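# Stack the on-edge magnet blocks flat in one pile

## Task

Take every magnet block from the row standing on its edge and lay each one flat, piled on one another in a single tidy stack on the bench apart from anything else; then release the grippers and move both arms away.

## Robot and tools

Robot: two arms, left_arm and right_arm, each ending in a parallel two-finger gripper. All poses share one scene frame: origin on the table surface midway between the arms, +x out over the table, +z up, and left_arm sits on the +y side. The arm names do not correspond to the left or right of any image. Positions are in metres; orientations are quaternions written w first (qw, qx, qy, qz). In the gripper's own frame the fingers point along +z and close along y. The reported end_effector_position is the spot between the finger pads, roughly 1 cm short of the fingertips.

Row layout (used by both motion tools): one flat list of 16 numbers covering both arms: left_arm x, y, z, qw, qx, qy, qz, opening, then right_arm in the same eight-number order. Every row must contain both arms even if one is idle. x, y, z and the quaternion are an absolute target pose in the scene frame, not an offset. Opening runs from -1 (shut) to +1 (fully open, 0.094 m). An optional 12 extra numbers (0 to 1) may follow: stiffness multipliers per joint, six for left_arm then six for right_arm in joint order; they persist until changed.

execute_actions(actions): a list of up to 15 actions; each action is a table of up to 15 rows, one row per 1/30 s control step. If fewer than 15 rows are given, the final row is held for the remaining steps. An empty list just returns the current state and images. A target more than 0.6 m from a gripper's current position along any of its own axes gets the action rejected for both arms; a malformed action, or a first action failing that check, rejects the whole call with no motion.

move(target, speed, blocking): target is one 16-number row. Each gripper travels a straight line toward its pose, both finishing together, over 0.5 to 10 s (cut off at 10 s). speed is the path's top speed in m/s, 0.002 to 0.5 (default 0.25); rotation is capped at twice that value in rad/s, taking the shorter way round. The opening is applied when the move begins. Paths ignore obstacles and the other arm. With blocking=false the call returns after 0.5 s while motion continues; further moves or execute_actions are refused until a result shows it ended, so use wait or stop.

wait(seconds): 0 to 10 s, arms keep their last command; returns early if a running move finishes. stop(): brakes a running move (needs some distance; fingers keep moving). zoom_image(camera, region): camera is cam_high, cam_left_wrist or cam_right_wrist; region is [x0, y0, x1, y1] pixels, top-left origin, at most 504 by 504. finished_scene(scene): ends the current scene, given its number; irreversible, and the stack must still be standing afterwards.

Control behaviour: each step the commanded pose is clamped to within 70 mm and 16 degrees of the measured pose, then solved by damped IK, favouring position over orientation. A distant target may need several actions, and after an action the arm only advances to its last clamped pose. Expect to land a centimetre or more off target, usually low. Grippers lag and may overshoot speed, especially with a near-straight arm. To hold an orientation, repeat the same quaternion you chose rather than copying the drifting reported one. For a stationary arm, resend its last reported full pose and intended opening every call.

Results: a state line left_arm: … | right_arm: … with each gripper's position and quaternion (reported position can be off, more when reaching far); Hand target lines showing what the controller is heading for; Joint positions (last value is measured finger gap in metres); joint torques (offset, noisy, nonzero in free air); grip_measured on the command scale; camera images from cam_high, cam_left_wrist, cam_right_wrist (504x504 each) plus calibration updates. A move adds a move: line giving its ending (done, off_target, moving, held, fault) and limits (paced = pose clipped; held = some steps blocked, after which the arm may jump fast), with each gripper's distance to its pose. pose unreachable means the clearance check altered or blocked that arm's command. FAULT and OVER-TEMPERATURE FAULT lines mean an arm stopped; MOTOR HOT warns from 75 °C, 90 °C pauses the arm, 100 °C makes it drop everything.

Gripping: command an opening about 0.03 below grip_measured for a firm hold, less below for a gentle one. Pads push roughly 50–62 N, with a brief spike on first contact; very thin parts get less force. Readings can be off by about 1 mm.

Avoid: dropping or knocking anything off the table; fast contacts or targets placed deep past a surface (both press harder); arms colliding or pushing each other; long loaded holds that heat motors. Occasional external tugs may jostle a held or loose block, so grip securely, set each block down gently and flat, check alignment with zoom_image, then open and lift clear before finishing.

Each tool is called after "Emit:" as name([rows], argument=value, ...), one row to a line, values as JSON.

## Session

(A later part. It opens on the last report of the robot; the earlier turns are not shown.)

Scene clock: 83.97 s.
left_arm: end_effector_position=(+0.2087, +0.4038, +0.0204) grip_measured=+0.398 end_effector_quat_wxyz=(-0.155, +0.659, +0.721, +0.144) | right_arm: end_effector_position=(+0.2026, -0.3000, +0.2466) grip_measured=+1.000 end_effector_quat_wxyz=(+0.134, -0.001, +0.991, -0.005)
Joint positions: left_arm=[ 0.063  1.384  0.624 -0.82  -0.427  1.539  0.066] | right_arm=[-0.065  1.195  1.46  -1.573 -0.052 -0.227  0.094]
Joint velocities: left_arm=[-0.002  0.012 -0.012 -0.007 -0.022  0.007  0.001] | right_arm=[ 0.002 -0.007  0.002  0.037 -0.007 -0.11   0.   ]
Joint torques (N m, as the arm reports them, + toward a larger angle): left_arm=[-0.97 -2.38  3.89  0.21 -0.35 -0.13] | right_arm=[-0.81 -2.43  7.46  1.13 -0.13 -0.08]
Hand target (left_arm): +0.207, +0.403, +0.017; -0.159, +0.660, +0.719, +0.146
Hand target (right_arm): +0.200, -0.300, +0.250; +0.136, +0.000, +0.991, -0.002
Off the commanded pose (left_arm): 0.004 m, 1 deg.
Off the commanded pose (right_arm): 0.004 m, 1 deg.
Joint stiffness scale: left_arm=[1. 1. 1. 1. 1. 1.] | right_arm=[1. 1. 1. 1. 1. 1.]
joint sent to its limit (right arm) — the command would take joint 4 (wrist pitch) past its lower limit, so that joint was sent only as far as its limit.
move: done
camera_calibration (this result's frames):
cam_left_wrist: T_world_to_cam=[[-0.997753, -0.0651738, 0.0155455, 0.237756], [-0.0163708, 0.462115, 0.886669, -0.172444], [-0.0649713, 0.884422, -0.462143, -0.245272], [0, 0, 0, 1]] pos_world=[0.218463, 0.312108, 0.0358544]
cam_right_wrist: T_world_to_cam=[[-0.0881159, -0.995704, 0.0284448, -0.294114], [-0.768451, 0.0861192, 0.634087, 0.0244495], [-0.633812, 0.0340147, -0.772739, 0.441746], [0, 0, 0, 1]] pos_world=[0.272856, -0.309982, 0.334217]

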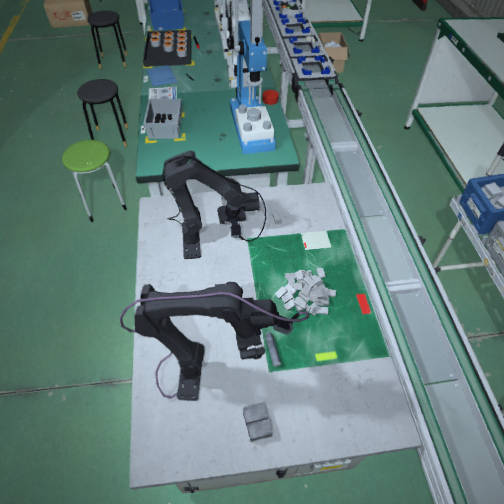

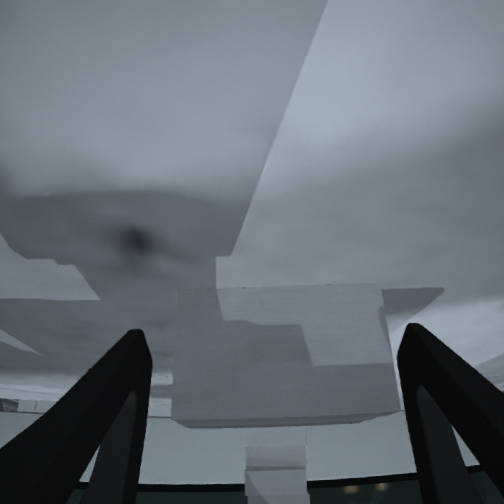

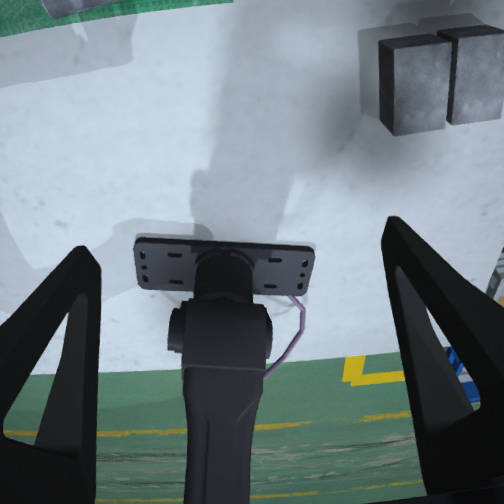

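Emit:
move(target=[0.204,0.41,0.013,-0.159,0.66,0.719,0.146,0.2, 0.2,-0.3,0.25,0.13,0,0.99,0,1], speed=0.03)

Emit:
move(target=[0.204,0.41,0.013,-0.159,0.66,0.719,0.146,-0.16, 0.2,-0.3,0.25,0.13,0,0.99,0,1])

Emit:
move(target=[0.22,0.39,0.11,-0.1,0.6,0.79,0.08,-0.16, 0.2,-0.3,0.25,0.13,0,0.99,0,1], speed=0.1)

Emit:
move(target=[0.43,0.384,0.11,0.555,0,0.832,0,-0.16, 0.2,-0.3,0.25,0.13,0,0.99,0,1])

Emit:
zoom_image(camera="cam_high", region=[210, 165, 310, 240])

Scene clock: 86.23 s.
left_arm: end_effector_position=(+0.2077, +0.4066, +0.0168) grip_measured=+0.202 end_effector_quat_wxyz=(-0.155, +0.661, +0.719, +0.146) | right_arm: end_effector_position=(+0.2026, -0.3000, +0.2466) grip_measured=+1.000 end_effector_quat_wxyz=(+0.134, -0.001, +0.991, -0.005)
Joint positions: left_arm=[ 0.076  1.384  0.607 -0.793 -0.429  1.559  0.056] | right_arm=[-0.065  1.195  1.46  -1.573 -0.052 -0.227  0.094]
Joint velocities: left_arm=[-0.017 -0.007 -0.022 -0.051 -0.051  0.066  0.001] | right_arm=[-0.012  0.007 -0.007 -0.081 -0.11   0.037  0.   ]
Joint torques (N m, as the arm reports them, + toward a larger angle): left_arm=[ 1.23 -2.75  3.57  0.32 -0.33  0.08] | right_arm=[-0.87 -2.51  7.43  1.13 -0.14 -0.06]
Hand target (left_arm): +0.204, +0.410, +0.013; -0.159, +0.660, +0.719, +0.146
Hand target (right_arm): +0.200, -0.300, +0.250; +0.136, +0.000, +0.991, -0.002
Off the commanded pose (left_arm): 0.006 m, 0 deg.
Off the commanded pose (right_arm): 0.004 m, 1 deg.
Joint stiffness scale: left_arm=[1. 1. 1. 1. 1. 1.] | right_arm=[1. 1. 1. 1. 1. 1.]
joint sent to its limit (right arm) — the command would take joint 4 (wrist pitch) past its lower limit, so that joint was sent only as far as its limit.
move: done
camera_calibration (this result's frames):
cam_left_wrist: T_world_to_cam=[[-0.998135, -0.0594075, 0.0140262, 0.234752], [-0.0148908, 0.45982, 0.887887, -0.169968], [-0.0591967, 0.886023, -0.459847, -0.251287], [0, 0, 0, 1]] pos_world=[0.216908, 0.314747, 0.0320659]
cam_right_wrist: T_world_to_cam=[[-0.0881159, -0.995704, 0.0284448, -0.294114], [-0.768451, 0.0861192, 0.634087, 0.0244495], [-0.633812, 0.0340147, -0.772739, 0.441746], [0, 0, 0, 1]] pos_world=[0.272856, -0.309982, 0.334217]

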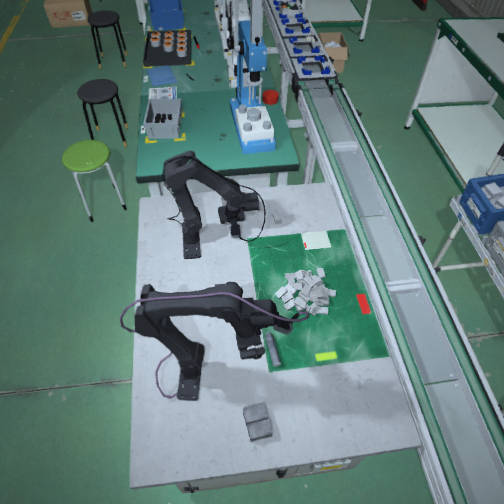

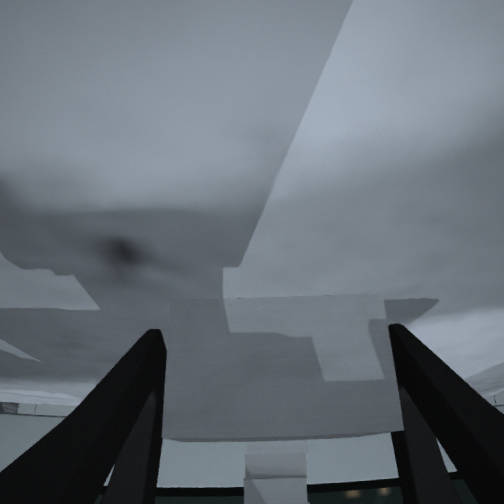

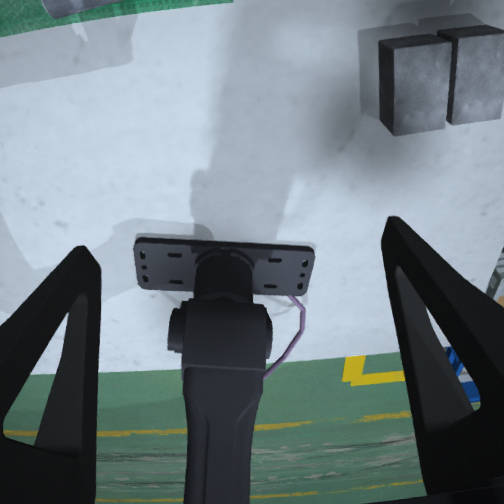

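Scene clock: 86.93 s.
left_arm: end_effector_position=(+0.2083, +0.4067, +0.0168) grip_measured=-0.102 end_effector_quat_wxyz=(-0.154, +0.661, +0.719, +0.147) | right_arm: end_effector_position=(+0.2026, -0.3000, +0.2466) grip_measured=+1.000 end_effector_quat_wxyz=(+0.134, -0.001, +0.991, -0.005)
Joint positions: left_arm=[ 0.076  1.384  0.607 -0.791 -0.43   1.56   0.042] | right_arm=[-0.065  1.195  1.46  -1.573 -0.052 -0.227  0.094]
Joint velocities: left_arm=[ 0.007 -0.007 -0.007 -0.007 -0.022  0.051 -0.   ] | right_arm=[-0.007  0.007 -0.007 -0.007  0.007 -0.022  0.   ]
Joint torques (N m, as the arm reports them, + toward a larger angle): left_arm=[ 1.16 -2.79  3.48  0.29 -0.33  0.07] | right_arm=[-0.85 -2.44  7.47  1.15 -0.13 -0.07]
Hand target (left_arm): +0.204, +0.410, +0.013; -0.159, +0.660, +0.719, +0.146
Hand target (right_arm): +0.200, -0.300, +0.250; +0.136, +0.000, +0.991, -0.002
Off the commanded pose (left_arm): 0.007 m, 1 deg.
Off the commanded pose (right_arm): 0.004 m, 1 deg.
Joint stiffness scale: left_arm=[1. 1. 1. 1. 1. 1.] | right_arm=[1. 1. 1. 1. 1. 1.]
joint sent to its limit (right arm) — the command would take joint 4 (wrist pitch) past its lower limit, so that joint was sent only as far as its limit.
move: done
camera_calibration (this result's frames):
cam_left_wrist: T_world_to_cam=[[-0.998187, -0.0590693, 0.0115201, 0.235287], [-0.0169316, 0.459326, 0.888107, -0.169411], [-0.0577513, 0.886302, -0.459493, -0.251752], [0, 0, 0, 1]] pos_world=[0.217453, 0.314841, 0.032066]
cam_right_wrist: T_world_to_cam=[[-0.0881159, -0.995704, 0.0284448, -0.294114], [-0.768451, 0.0861192, 0.634087, 0.0244495], [-0.633812, 0.0340147, -0.772739, 0.441746], [0, 0, 0, 1]] pos_world=[0.272856, -0.309982, 0.334217]

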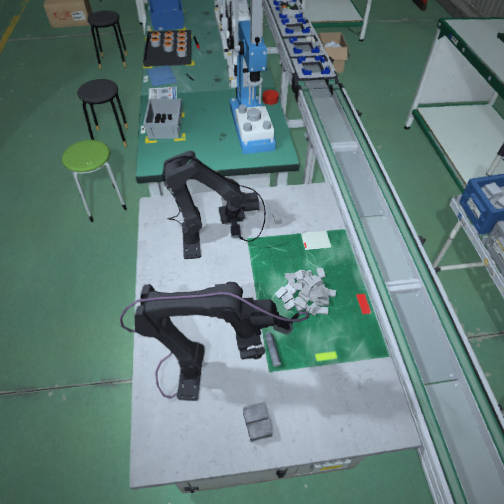

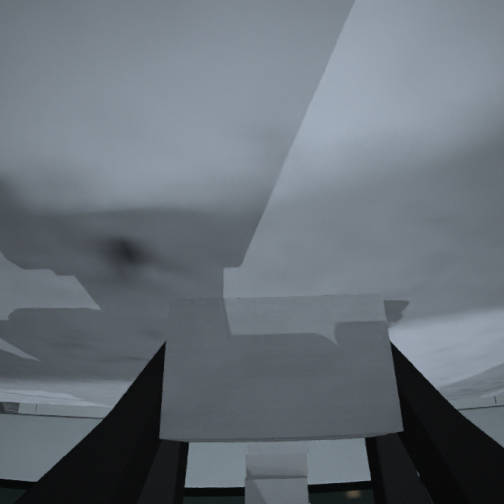

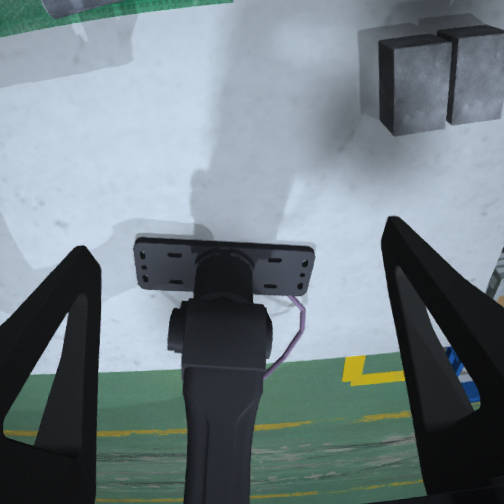

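Scene clock: 88.80 s.
left_arm: end_effector_position=(+0.2126, +0.3869, +0.0945) grip_measured=-0.102 end_effector_quat_wxyz=(-0.114, +0.610, +0.781, +0.065) | right_arm: end_effector_position=(+0.2026, -0.3000, +0.2466) grip_measured=+1.000 end_effector_quat_wxyz=(+0.134, -0.001, +0.991, -0.005)
Joint positions: left_arm=[ 0.125  1.349  0.952 -1.245 -0.254  1.439  0.042] | right_arm=[-0.065  1.195  1.46  -1.573 -0.052 -0.227  0.094]
Joint velocities: left_arm=[-0.007 -0.002 -0.002  0.022 -0.066  0.037 -0.001] | right_arm=[ 0.002 -0.012  0.002 -0.037 -0.007  0.007  0.   ]
Joint torques (N m, as the arm reports them, + toward a larger angle): left_arm=[ 0.93 -4.95  8.32 -0.3  -0.17 -0.14] | right_arm=[-0.86 -2.44  7.44  1.13 -0.14 -0.06]
Hand target (left_arm): +0.217, +0.390, +0.110; -0.099, +0.600, +0.790, +0.081
Hand target (right_arm): +0.200, -0.300, +0.250; +0.136, +0.000, +0.991, -0.002
Off the commanded pose (left_arm): 0.017 m, 3 deg.
Off the commanded pose (right_arm): 0.004 m, 1 deg.
Joint stiffness scale: left_arm=[1. 1. 1. 1. 1. 1.] | right_arm=[1. 1. 1. 1. 1. 1.]
joint sent to its limit (right arm) — the command would take joint 4 (wrist pitch) past its lower limit, so that joint was sent only as far as its limit.
move: off_target (left_arm)
camera_calibration (this result's frames):
cam_left_wrist: T_world_to_cam=[[-0.973844, -0.22094, 0.0530402, 0.291044], [-0.0921893, 0.597559, 0.796508, -0.2581], [-0.207675, 0.770784, -0.602298, -0.108199], [0, 0, 0, 1]] pos_world=[0.237168, 0.301932, 0.124973]
cam_right_wrist: T_world_to_cam=[[-0.0881159, -0.995704, 0.0284448, -0.294114], [-0.768451, 0.0861192, 0.634087, 0.0244495], [-0.633812, 0.0340147, -0.772739, 0.441746], [0, 0, 0, 1]] pos_world=[0.272856, -0.309982, 0.334217]

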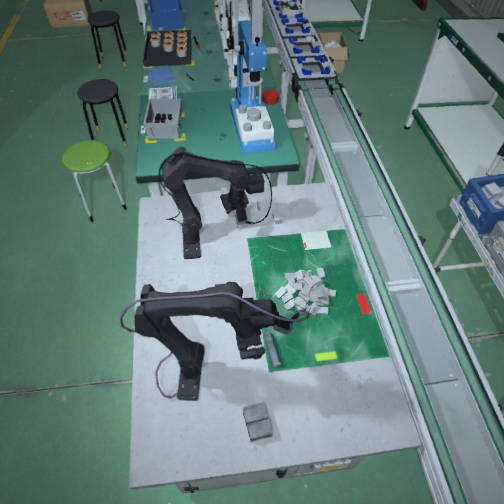

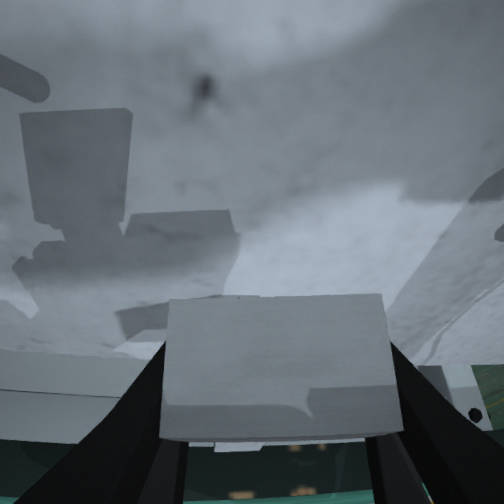

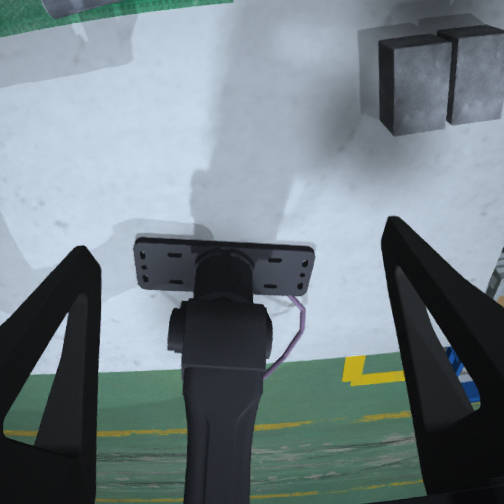

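Scene clock: 93.37 s.
left_arm: end_effector_position=(+0.4193, +0.3857, +0.0916) grip_measured=-0.103 end_effector_quat_wxyz=(+0.516, -0.008, +0.856, +0.006) | right_arm: end_effector_position=(+0.2026, -0.3000, +0.2466) grip_measured=+1.000 end_effector_quat_wxyz=(+0.134, -0.001, +0.991, -0.005)
Joint positions: left_arm=[0.266 1.493 0.495 0.5   0.214 0.117 0.042] | right_arm=[-0.065  1.195  1.46  -1.573 -0.052 -0.227  0.094]
Joint velocities: left_arm=[-0.007 -0.002  0.002 -0.007 -0.037  0.022 -0.   ] | right_arm=[ 0.002 -0.002 -0.017 -0.022 -0.007  0.037  0.   ]
Joint torques (N m, as the arm reports them, + toward a larger angle): left_arm=[-1.01 -4.67  5.34  2.66  0.11 -0.13] | right_arm=[-0.84 -2.43  7.48  1.15 -0.15 -0.07]
Hand target (left_arm): +0.429, +0.383, +0.113; +0.555, -0.001, +0.832, +0.009
Hand target (right_arm): +0.200, -0.300, +0.250; +0.136, +0.000, +0.991, -0.002
Off the commanded pose (left_arm): 0.021 m, 5 deg.
Off the commanded pose (right_arm): 0.004 m, 1 deg.
Joint stiffness scale: left_arm=[1. 1. 1. 1. 1. 1.] | right_arm=[1. 1. 1. 1. 1. 1.]
joint sent to its limit (right arm) — the command would take joint 4 (wrist pitch) past its lower limit, so that joint was sent only as far as its limit.
move: off_target (left_arm)
camera_calibration (this result's frames):
cam_left_wrist: T_world_to_cam=[[-0.00175942, -0.999703, -0.0243048, 0.392009], [-0.912681, 0.0115379, -0.408509, 0.444485], [0.408668, 0.0214638, -0.91243, -0.00710662], [0, 0, 0, 1]] pos_world=[0.409267, 0.386917, 0.18462]
cam_right_wrist: T_world_to_cam=[[-0.0881159, -0.995704, 0.0284448, -0.294114], [-0.768451, 0.0861192, 0.634087, 0.0244495], [-0.633812, 0.0340147, -0.772739, 0.441746], [0, 0, 0, 1]] pos_world=[0.272856, -0.309982, 0.334217]

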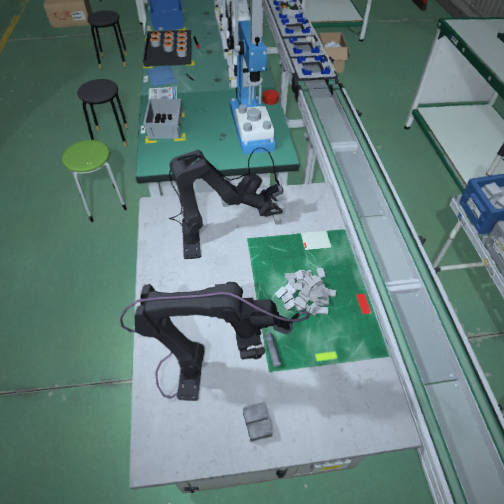

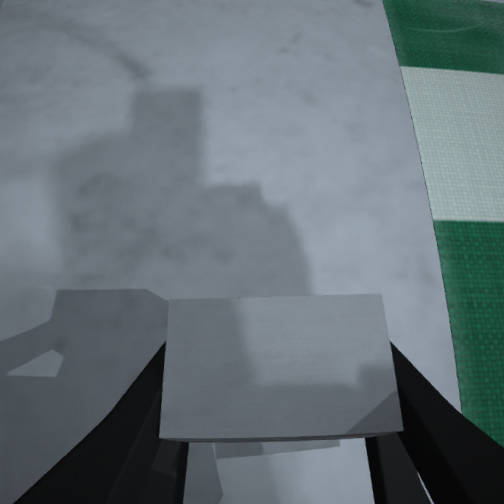

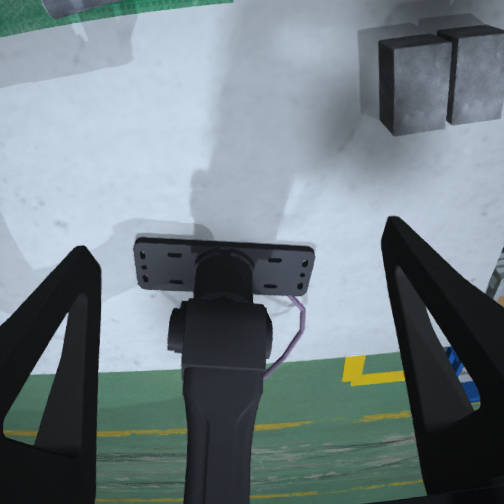

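Region (210, 165, 310, 240) of cam_high's 504x504 image, scaled by 5.040, with more detail than that image has; it fills the top 378 rows of this view, and the rest is white.

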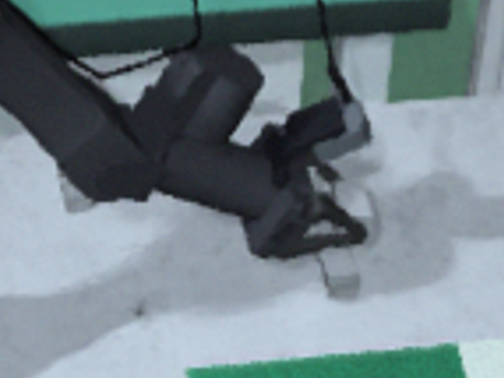

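Emit:
move(target=[0.418,0.382,0.075,0.575,0,0.818,0,-0.16, 0.2,-0.3,0.25,0.13,0,0.99,0,1], speed=0.03)

Emit:
zoom_image(camera="cam_high", region=[240, 180, 310, 235])

Scene clock: 96.13 s.
left_arm: end_effector_position=(+0.4109, +0.3788, +0.0529) grip_measured=-0.103 end_effector_quat_wxyz=(+0.535, -0.003, +0.845, -0.003) | right_arm: end_effector_position=(+0.2026, -0.3000, +0.2466) grip_measured=+1.000 end_effector_quat_wxyz=(+0.134, -0.001, +0.991, -0.005)
Joint positions: left_arm=[0.266 1.676 0.366 0.854 0.24  0.106 0.042] | right_arm=[-0.065  1.195  1.46  -1.573 -0.052 -0.227  0.094]
Joint velocities: left_arm=[-0.002 -0.007 -0.002  0.212  0.022  0.037 -0.   ] | right_arm=[ 0.007  0.007  0.002 -0.066 -0.007 -0.007  0.   ]
Joint torques (N m, as the arm reports them, + toward a larger angle): left_arm=[ 0.82 -4.8   3.81  2.68  0.25 -0.13] | right_arm=[-0.86 -2.45  7.48  1.13 -0.13 -0.07]
Hand target (left_arm): +0.418, +0.382, +0.074; +0.573, -0.000, +0.819, +0.001
Hand target (right_arm): +0.200, -0.300, +0.250; +0.136, +0.000, +0.991, -0.002
Off the commanded pose (left_arm): 0.023 m, 6 deg.
Off the commanded pose (right_arm): 0.004 m, 1 deg.
Joint stiffness scale: left_arm=[1. 1. 1. 1. 1. 1.] | right_arm=[1. 1. 1. 1. 1. 1.]
joint sent to its limit (right arm) — the command would take joint 4 (wrist pitch) past its lower limit, so that joint was sent only as far as its limit.
move: off_target (left_arm)
camera_calibration (this result's frames):
cam_left_wrist: T_world_to_cam=[[-0.0186575, -0.999719, -0.0146324, 0.390648], [-0.893342, 0.0232407, -0.448777, 0.410871], [0.448991, 0.00469869, -0.893524, -0.0500721], [0, 0, 0, 1]] pos_world=[0.396818, 0.381225, 0.145365]
cam_right_wrist: T_world_to_cam=[[-0.0881159, -0.995704, 0.0284448, -0.294114], [-0.768451, 0.0861192, 0.634087, 0.0244495], [-0.633812, 0.0340147, -0.772739, 0.441746], [0, 0, 0, 1]] pos_world=[0.272856, -0.309982, 0.334217]

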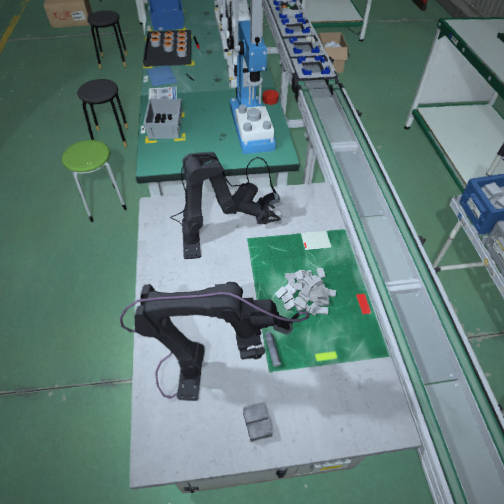

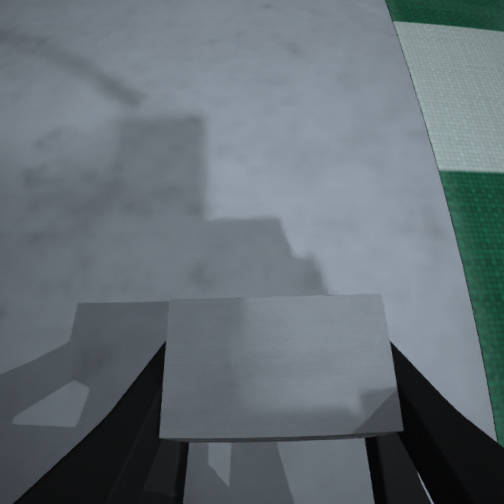

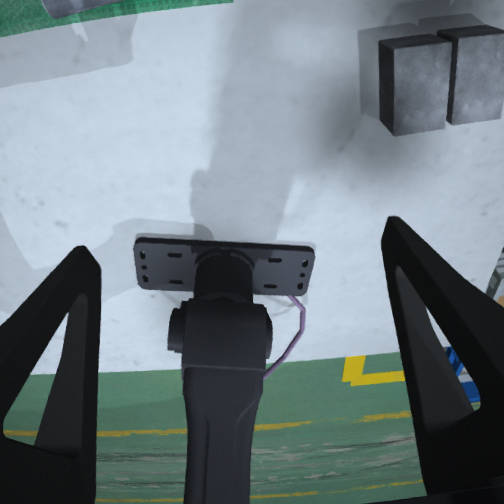

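Region (240, 180, 310, 235) of cam_high's 504x504 image, scaled by 7.200, with more detail than that image has; it fills the top 396 rows of this view, and the rest is white.

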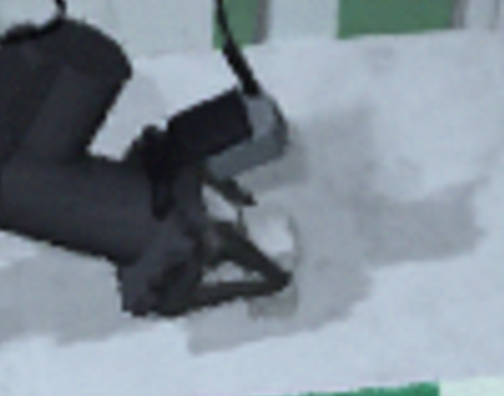

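Near contact; nudge +y, settle, release.

Emit:
execute_actions([
  [[0.419,0.389,0.073,0.575,0,0.818,0,-0.16, 0.2,-0.3,0.25,0.13,0,0.99,0,1]],
  [[0.419,0.389,0.069,0.575,0,0.818,0,-0.16, 0.2,-0.3,0.25,0.13,0,0.99,0,1]],
  [[0.419,0.389,0.066,0.575,0,0.818,0,-0.16, 0.2,-0.3,0.25,0.13,0,0.99,0,1]],
])

Emit:
execute_actions([
  [[0.419,0.389,0.066,0.575,0,0.818,0,0.3, 0.2,-0.3,0.25,0.13,0,0.99,0,1]],
])

Emit:
move(target=[0.36,0.39,0.12,0.4,0,0.916,0,0.3, 0.2,-0.3,0.25,0.13,0,0.99,0,1], speed=0.12)

Emit:
move(target=[0.35,0.468,0.11,-0.1,0,0.995,0,0.2, 0.2,-0.3,0.25,0.13,0,0.99,0,1])

Emit:
zoom_image(camera="cam_high", region=[220, 160, 320, 235])

Scene clock: 97.97 s.
left_arm: end_effector_position=(+0.4138, +0.3855, +0.0509) grip_measured=-0.103 end_effector_quat_wxyz=(+0.547, -0.005, +0.837, -0.005) | right_arm: end_effector_position=(+0.2026, -0.3000, +0.2466) grip_measured=+1.000 end_effector_quat_wxyz=(+0.134, -0.001, +0.991, -0.005)
Joint positions: left_arm=[0.293 1.729 0.366 0.932 0.268 0.105 0.042] | right_arm=[-0.065  1.195  1.46  -1.573 -0.052 -0.227  0.094]
Joint velocities: left_arm=[-0.007 -0.002 -0.007 -0.051 -0.037  0.022  0.001] | right_arm=[-0.017  0.017  0.012 -0.066 -0.037 -0.037  0.   ]
Joint torques (N m, as the arm reports them, + toward a larger angle): left_arm=[ 0.83 -4.74  3.73  2.53  0.23 -0.03] | right_arm=[-0.82 -2.44  7.43  1.14 -0.13 -0.08]
Hand target (left_arm): +0.418, +0.389, +0.066; +0.574, -0.000, +0.819, +0.001
Hand target (right_arm): +0.200, -0.300, +0.250; +0.136, +0.000, +0.991, -0.002
Off the commanded pose (left_arm): 0.016 m, 4 deg.
Off the commanded pose (right_arm): 0.004 m, 1 deg.
Joint stiffness scale: left_arm=[1. 1. 1. 1. 1. 1.] | right_arm=[1. 1. 1. 1. 1. 1.]
joint sent to its limit (right arm) — the command would take joint 4 (wrist pitch) past its lower limit, so that joint was sent only as far as its limit.
camera_calibration (this result's frames):
cam_left_wrist: T_world_to_cam=[[-0.0164356, -0.999819, -0.00953811, 0.396248], [-0.880867, 0.0189924, -0.472982, 0.410122], [0.473078, 0.000628051, -0.88102, -0.0621985], [0, 0, 0, 1]] pos_world=[0.397201, 0.388426, 0.142962]
cam_right_wrist: T_world_to_cam=[[-0.0881159, -0.995704, 0.0284448, -0.294114], [-0.768451, 0.0861192, 0.634087, 0.0244495], [-0.633812, 0.0340147, -0.772739, 0.441746], [0, 0, 0, 1]] pos_world=[0.272856, -0.309982, 0.334217]

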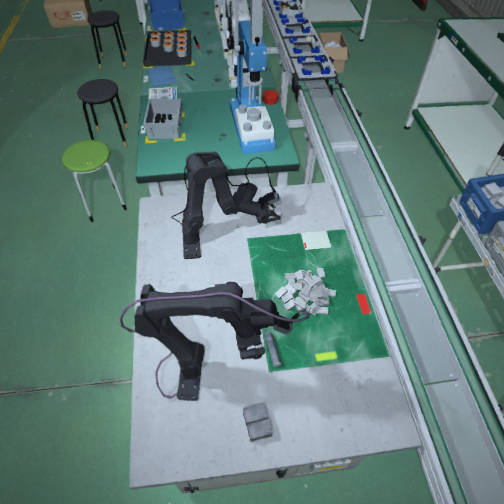

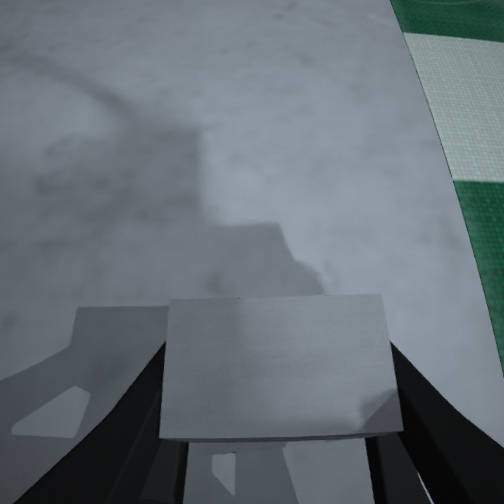

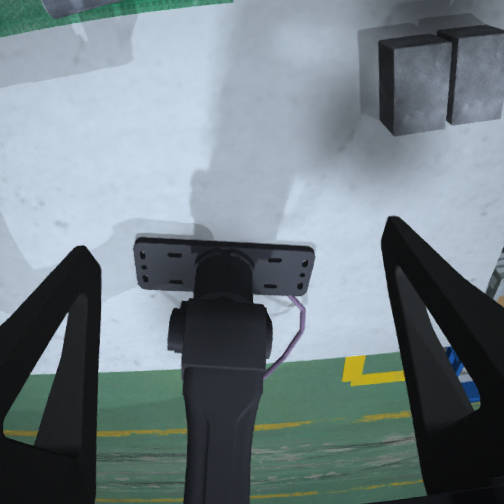

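Scene clock: 98.47 s.
left_arm: end_effector_position=(+0.4178, +0.3860, +0.0604) grip_measured=+0.297 end_effector_quat_wxyz=(+0.564, -0.000, +0.826, -0.002) | right_arm: end_effector_position=(+0.2026, -0.3000, +0.2466) grip_measured=+1.000 end_effector_quat_wxyz=(+0.134, -0.001, +0.991, -0.005)
Joint positions: left_arm=[0.293 1.729 0.366 0.974 0.272 0.105 0.061] | right_arm=[-0.065  1.195  1.46  -1.573 -0.052 -0.227  0.094]
Joint velocities: left_arm=[-0.007 -0.002 -0.002  0.066  0.007 -0.066 -0.   ] | right_arm=[-0.027 -0.012 -0.002 -0.081 -0.007  0.051  0.   ]
Joint torques (N m, as the arm reports them, + toward a larger angle): left_arm=[ 0.89 -4.56  3.72  2.14  0.18 -0.05] | right_arm=[-0.88 -2.45  7.47  1.13 -0.13 -0.08]
Hand target (left_arm): +0.419, +0.389, +0.066; +0.575, -0.000, +0.818, +0.000
Hand target (right_arm): +0.200, -0.300, +0.250; +0.136, +0.000, +0.991, -0.002
Off the commanded pose (left_arm): 0.006 m, 2 deg.
Off the commanded pose (right_arm): 0.004 m, 1 deg.
Joint stiffness scale: left_arm=[1. 1. 1. 1. 1. 1.] | right_arm=[1. 1. 1. 1. 1. 1.]
joint sent to its limit (right arm) — the command would take joint 4 (wrist pitch) past its lower limit, so that joint was sent only as far as its limit.
camera_calibration (this result's frames):
cam_left_wrist: T_world_to_cam=[[-0.0196625, -0.999591, -0.0207774, 0.398767], [-0.860627, 0.0274984, -0.508492, 0.408485], [0.508855, 0.00788336, -0.860816, -0.0746815], [0, 0, 0, 1]] pos_world=[0.397396, 0.38796, 0.15171]
cam_right_wrist: T_world_to_cam=[[-0.0881159, -0.995704, 0.0284448, -0.294114], [-0.768451, 0.0861192, 0.634087, 0.0244495], [-0.633812, 0.0340147, -0.772739, 0.441746], [0, 0, 0, 1]] pos_world=[0.272856, -0.309982, 0.334217]

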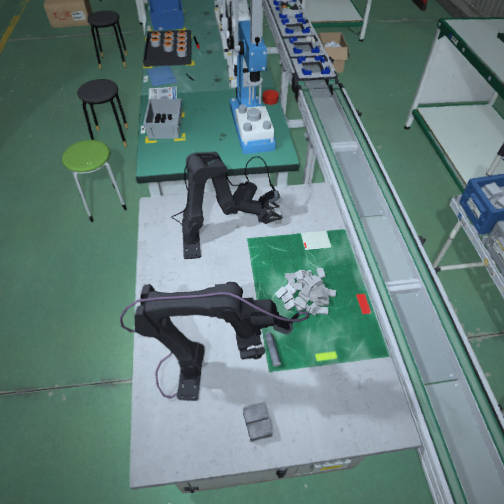

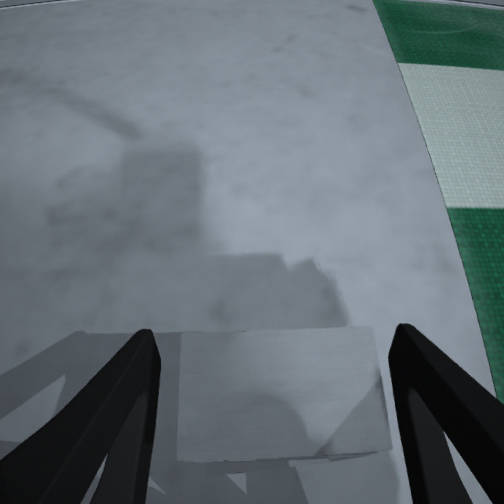

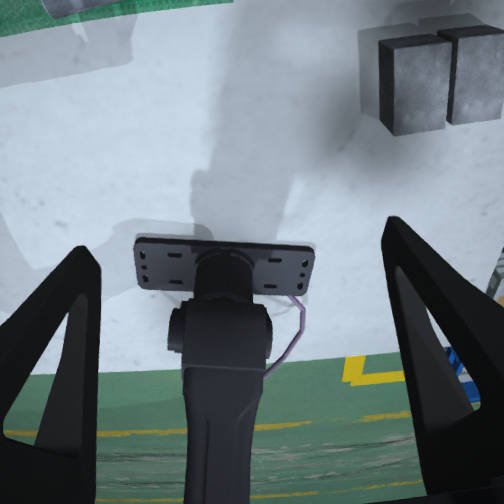

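Scene clock: 100.73 s.
left_arm: end_effector_position=(+0.3499, +0.3827, +0.0981) grip_measured=+0.297 end_effector_quat_wxyz=(+0.374, -0.001, +0.927, -0.015) | right_arm: end_effector_position=(+0.2026, -0.3000, +0.2466) grip_measured=+1.000 end_effector_quat_wxyz=(+0.134, -0.001, +0.991, -0.005)
Joint positions: left_arm=[ 0.332  1.217  0.622 -0.243  0.251  0.23   0.061] | right_arm=[-0.065  1.195  1.46  -1.573 -0.052 -0.227  0.094]
Joint velocities: left_arm=[ 0.017 -0.012 -0.007 -0.037 -0.022  0.037 -0.001] | right_arm=[ 0.017 -0.012 -0.012  0.066  0.007 -0.051  0.   ]
Joint torques (N m, as the arm reports them, + toward a larger angle): left_arm=[ 1.02 -4.52  8.88  1.37  0.14  0.07] | right_arm=[-0.82 -2.43  7.43  1.13 -0.12 -0.08]
Hand target (left_arm): +0.358, +0.390, +0.121; +0.400, +0.002, +0.917, -0.001
Hand target (right_arm): +0.200, -0.300, +0.250; +0.136, +0.000, +0.991, -0.002
Off the commanded pose (left_arm): 0.025 m, 4 deg.
Off the commanded pose (right_arm): 0.004 m, 1 deg.
Joint stiffness scale: left_arm=[1. 1. 1. 1. 1. 1.] | right_arm=[1. 1. 1. 1. 1. 1.]
joint sent to its limit (right arm) — the command would take joint 4 (wrist pitch) past its lower limit, so that joint was sent only as far as its limit.
move: off_target (left_arm)
camera_calibration (this result's frames):
cam_left_wrist: T_world_to_cam=[[-0.03595, -0.999269, 0.0130147, 0.397245], [-0.994065, 0.0344187, -0.1032, 0.373536], [0.102677, -0.0166475, -0.994575, 0.156925], [0, 0, 0, 1]] pos_world=[0.369487, 0.38671, 0.189453]
cam_right_wrist: T_world_to_cam=[[-0.0881159, -0.995704, 0.0284448, -0.294114], [-0.768451, 0.0861192, 0.634087, 0.0244495], [-0.633812, 0.0340147, -0.772739, 0.441746], [0, 0, 0, 1]] pos_world=[0.272856, -0.309982, 0.334217]

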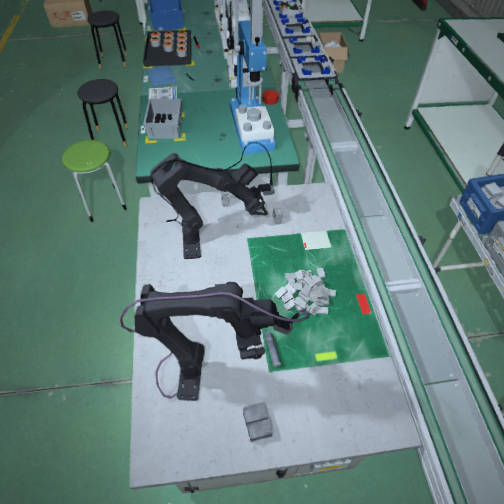

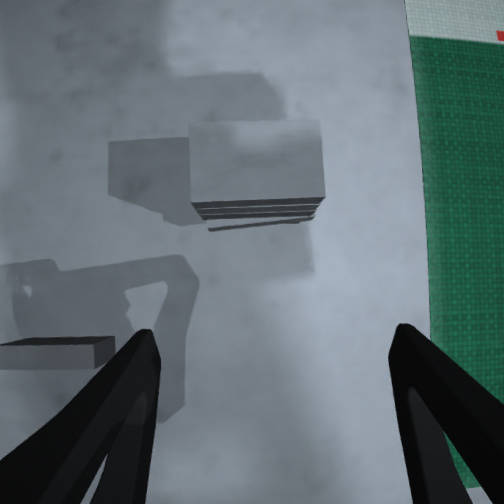

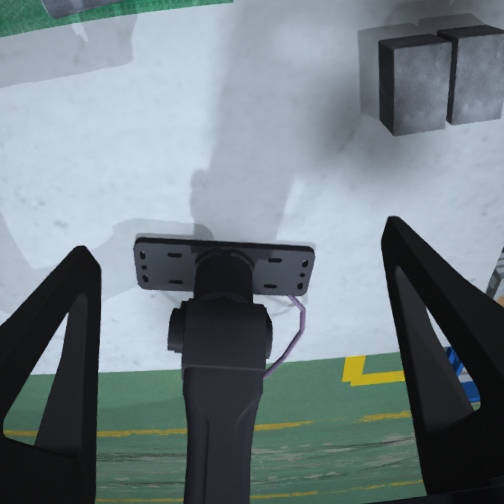

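Scene clock: 103.37 s.
left_arm: end_effector_position=(+0.3466, +0.4615, +0.0990) grip_measured=+0.203 end_effector_quat_wxyz=(-0.111, +0.006, +0.994, -0.011) | right_arm: end_effector_position=(+0.2026, -0.3000, +0.2466) grip_measured=+1.000 end_effector_quat_wxyz=(+0.134, -0.001, +0.991, -0.005)
Joint positions: left_arm=[ 0.389  2.094  1.83  -1.521 -0.064  0.391  0.056] | right_arm=[-0.065  1.195  1.46  -1.573 -0.052 -0.227  0.094]
Joint velocities: left_arm=[-0.012  0.002 -0.002  0.007 -0.007 -0.037  0.001] | right_arm=[-0.012  0.012  0.002 -0.022  0.037 -0.007  0.   ]
Joint torques (N m, as the arm reports them, + toward a larger angle): left_arm=[ 0.96 -8.67  7.79 -0.51 -0.08  0.04] | right_arm=[-0.88 -2.48  7.49  1.12 -0.14 -0.07]
Hand target (left_arm): +0.349, +0.468, +0.109; -0.100, +0.004, +0.995, -0.005
Hand target (right_arm): +0.200, -0.300, +0.250; +0.136, +0.000, +0.991, -0.002
Off the commanded pose (left_arm): 0.013 m, 2 deg.
Off the commanded pose (right_arm): 0.004 m, 1 deg.
Joint stiffness scale: left_arm=[1. 1. 1. 1. 1. 1.] | right_arm=[1. 1. 1. 1. 1. 1.]
joint sent to its limit (right arm) — the command would take joint 4 (wrist pitch) past its lower limit, so that joint was sent only as far as its limit.
move: off_target (left_arm)
camera_calibration (this result's frames):
cam_left_wrist: T_world_to_cam=[[-0.0367872, -0.998608, 0.0377888, 0.473385], [-0.631814, 0.0525393, 0.773338, 0.14705], [-0.774247, 0.00457344, -0.632867, 0.417829], [0, 0, 0, 1]] pos_world=[0.433826, 0.463089, 0.132823]
cam_right_wrist: T_world_to_cam=[[-0.0881159, -0.995704, 0.0284448, -0.294114], [-0.768451, 0.0861192, 0.634087, 0.0244495], [-0.633812, 0.0340147, -0.772739, 0.441746], [0, 0, 0, 1]] pos_world=[0.272856, -0.309982, 0.334217]

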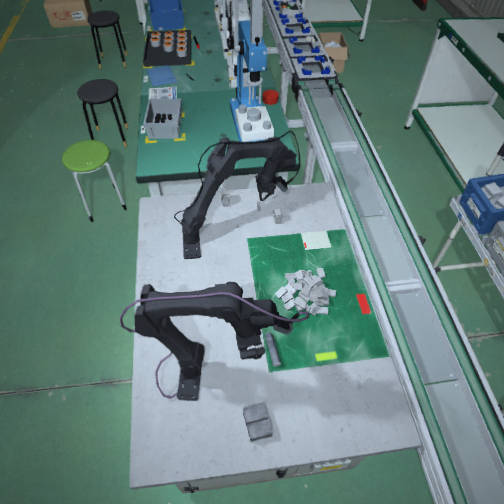

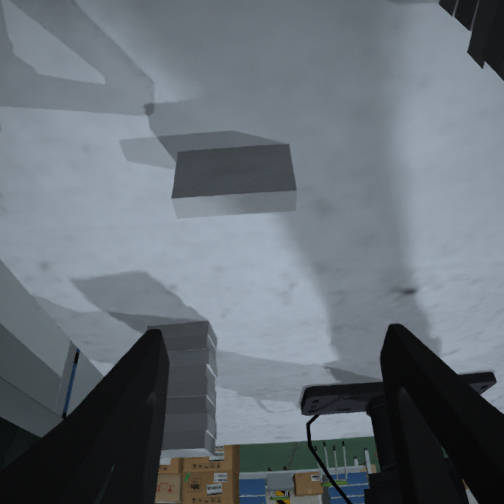

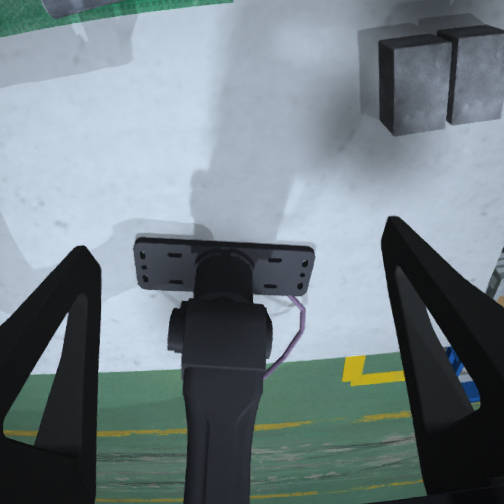

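Region (220, 160, 320, 235) of cam_high's 504x504 image, scaled by 5.040, with more detail than that image has; it fills the top 378 rows of this view, and the rest is white.

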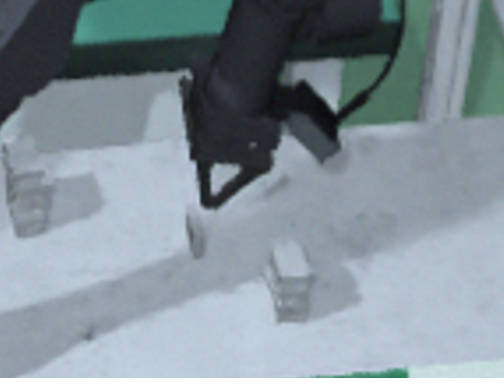

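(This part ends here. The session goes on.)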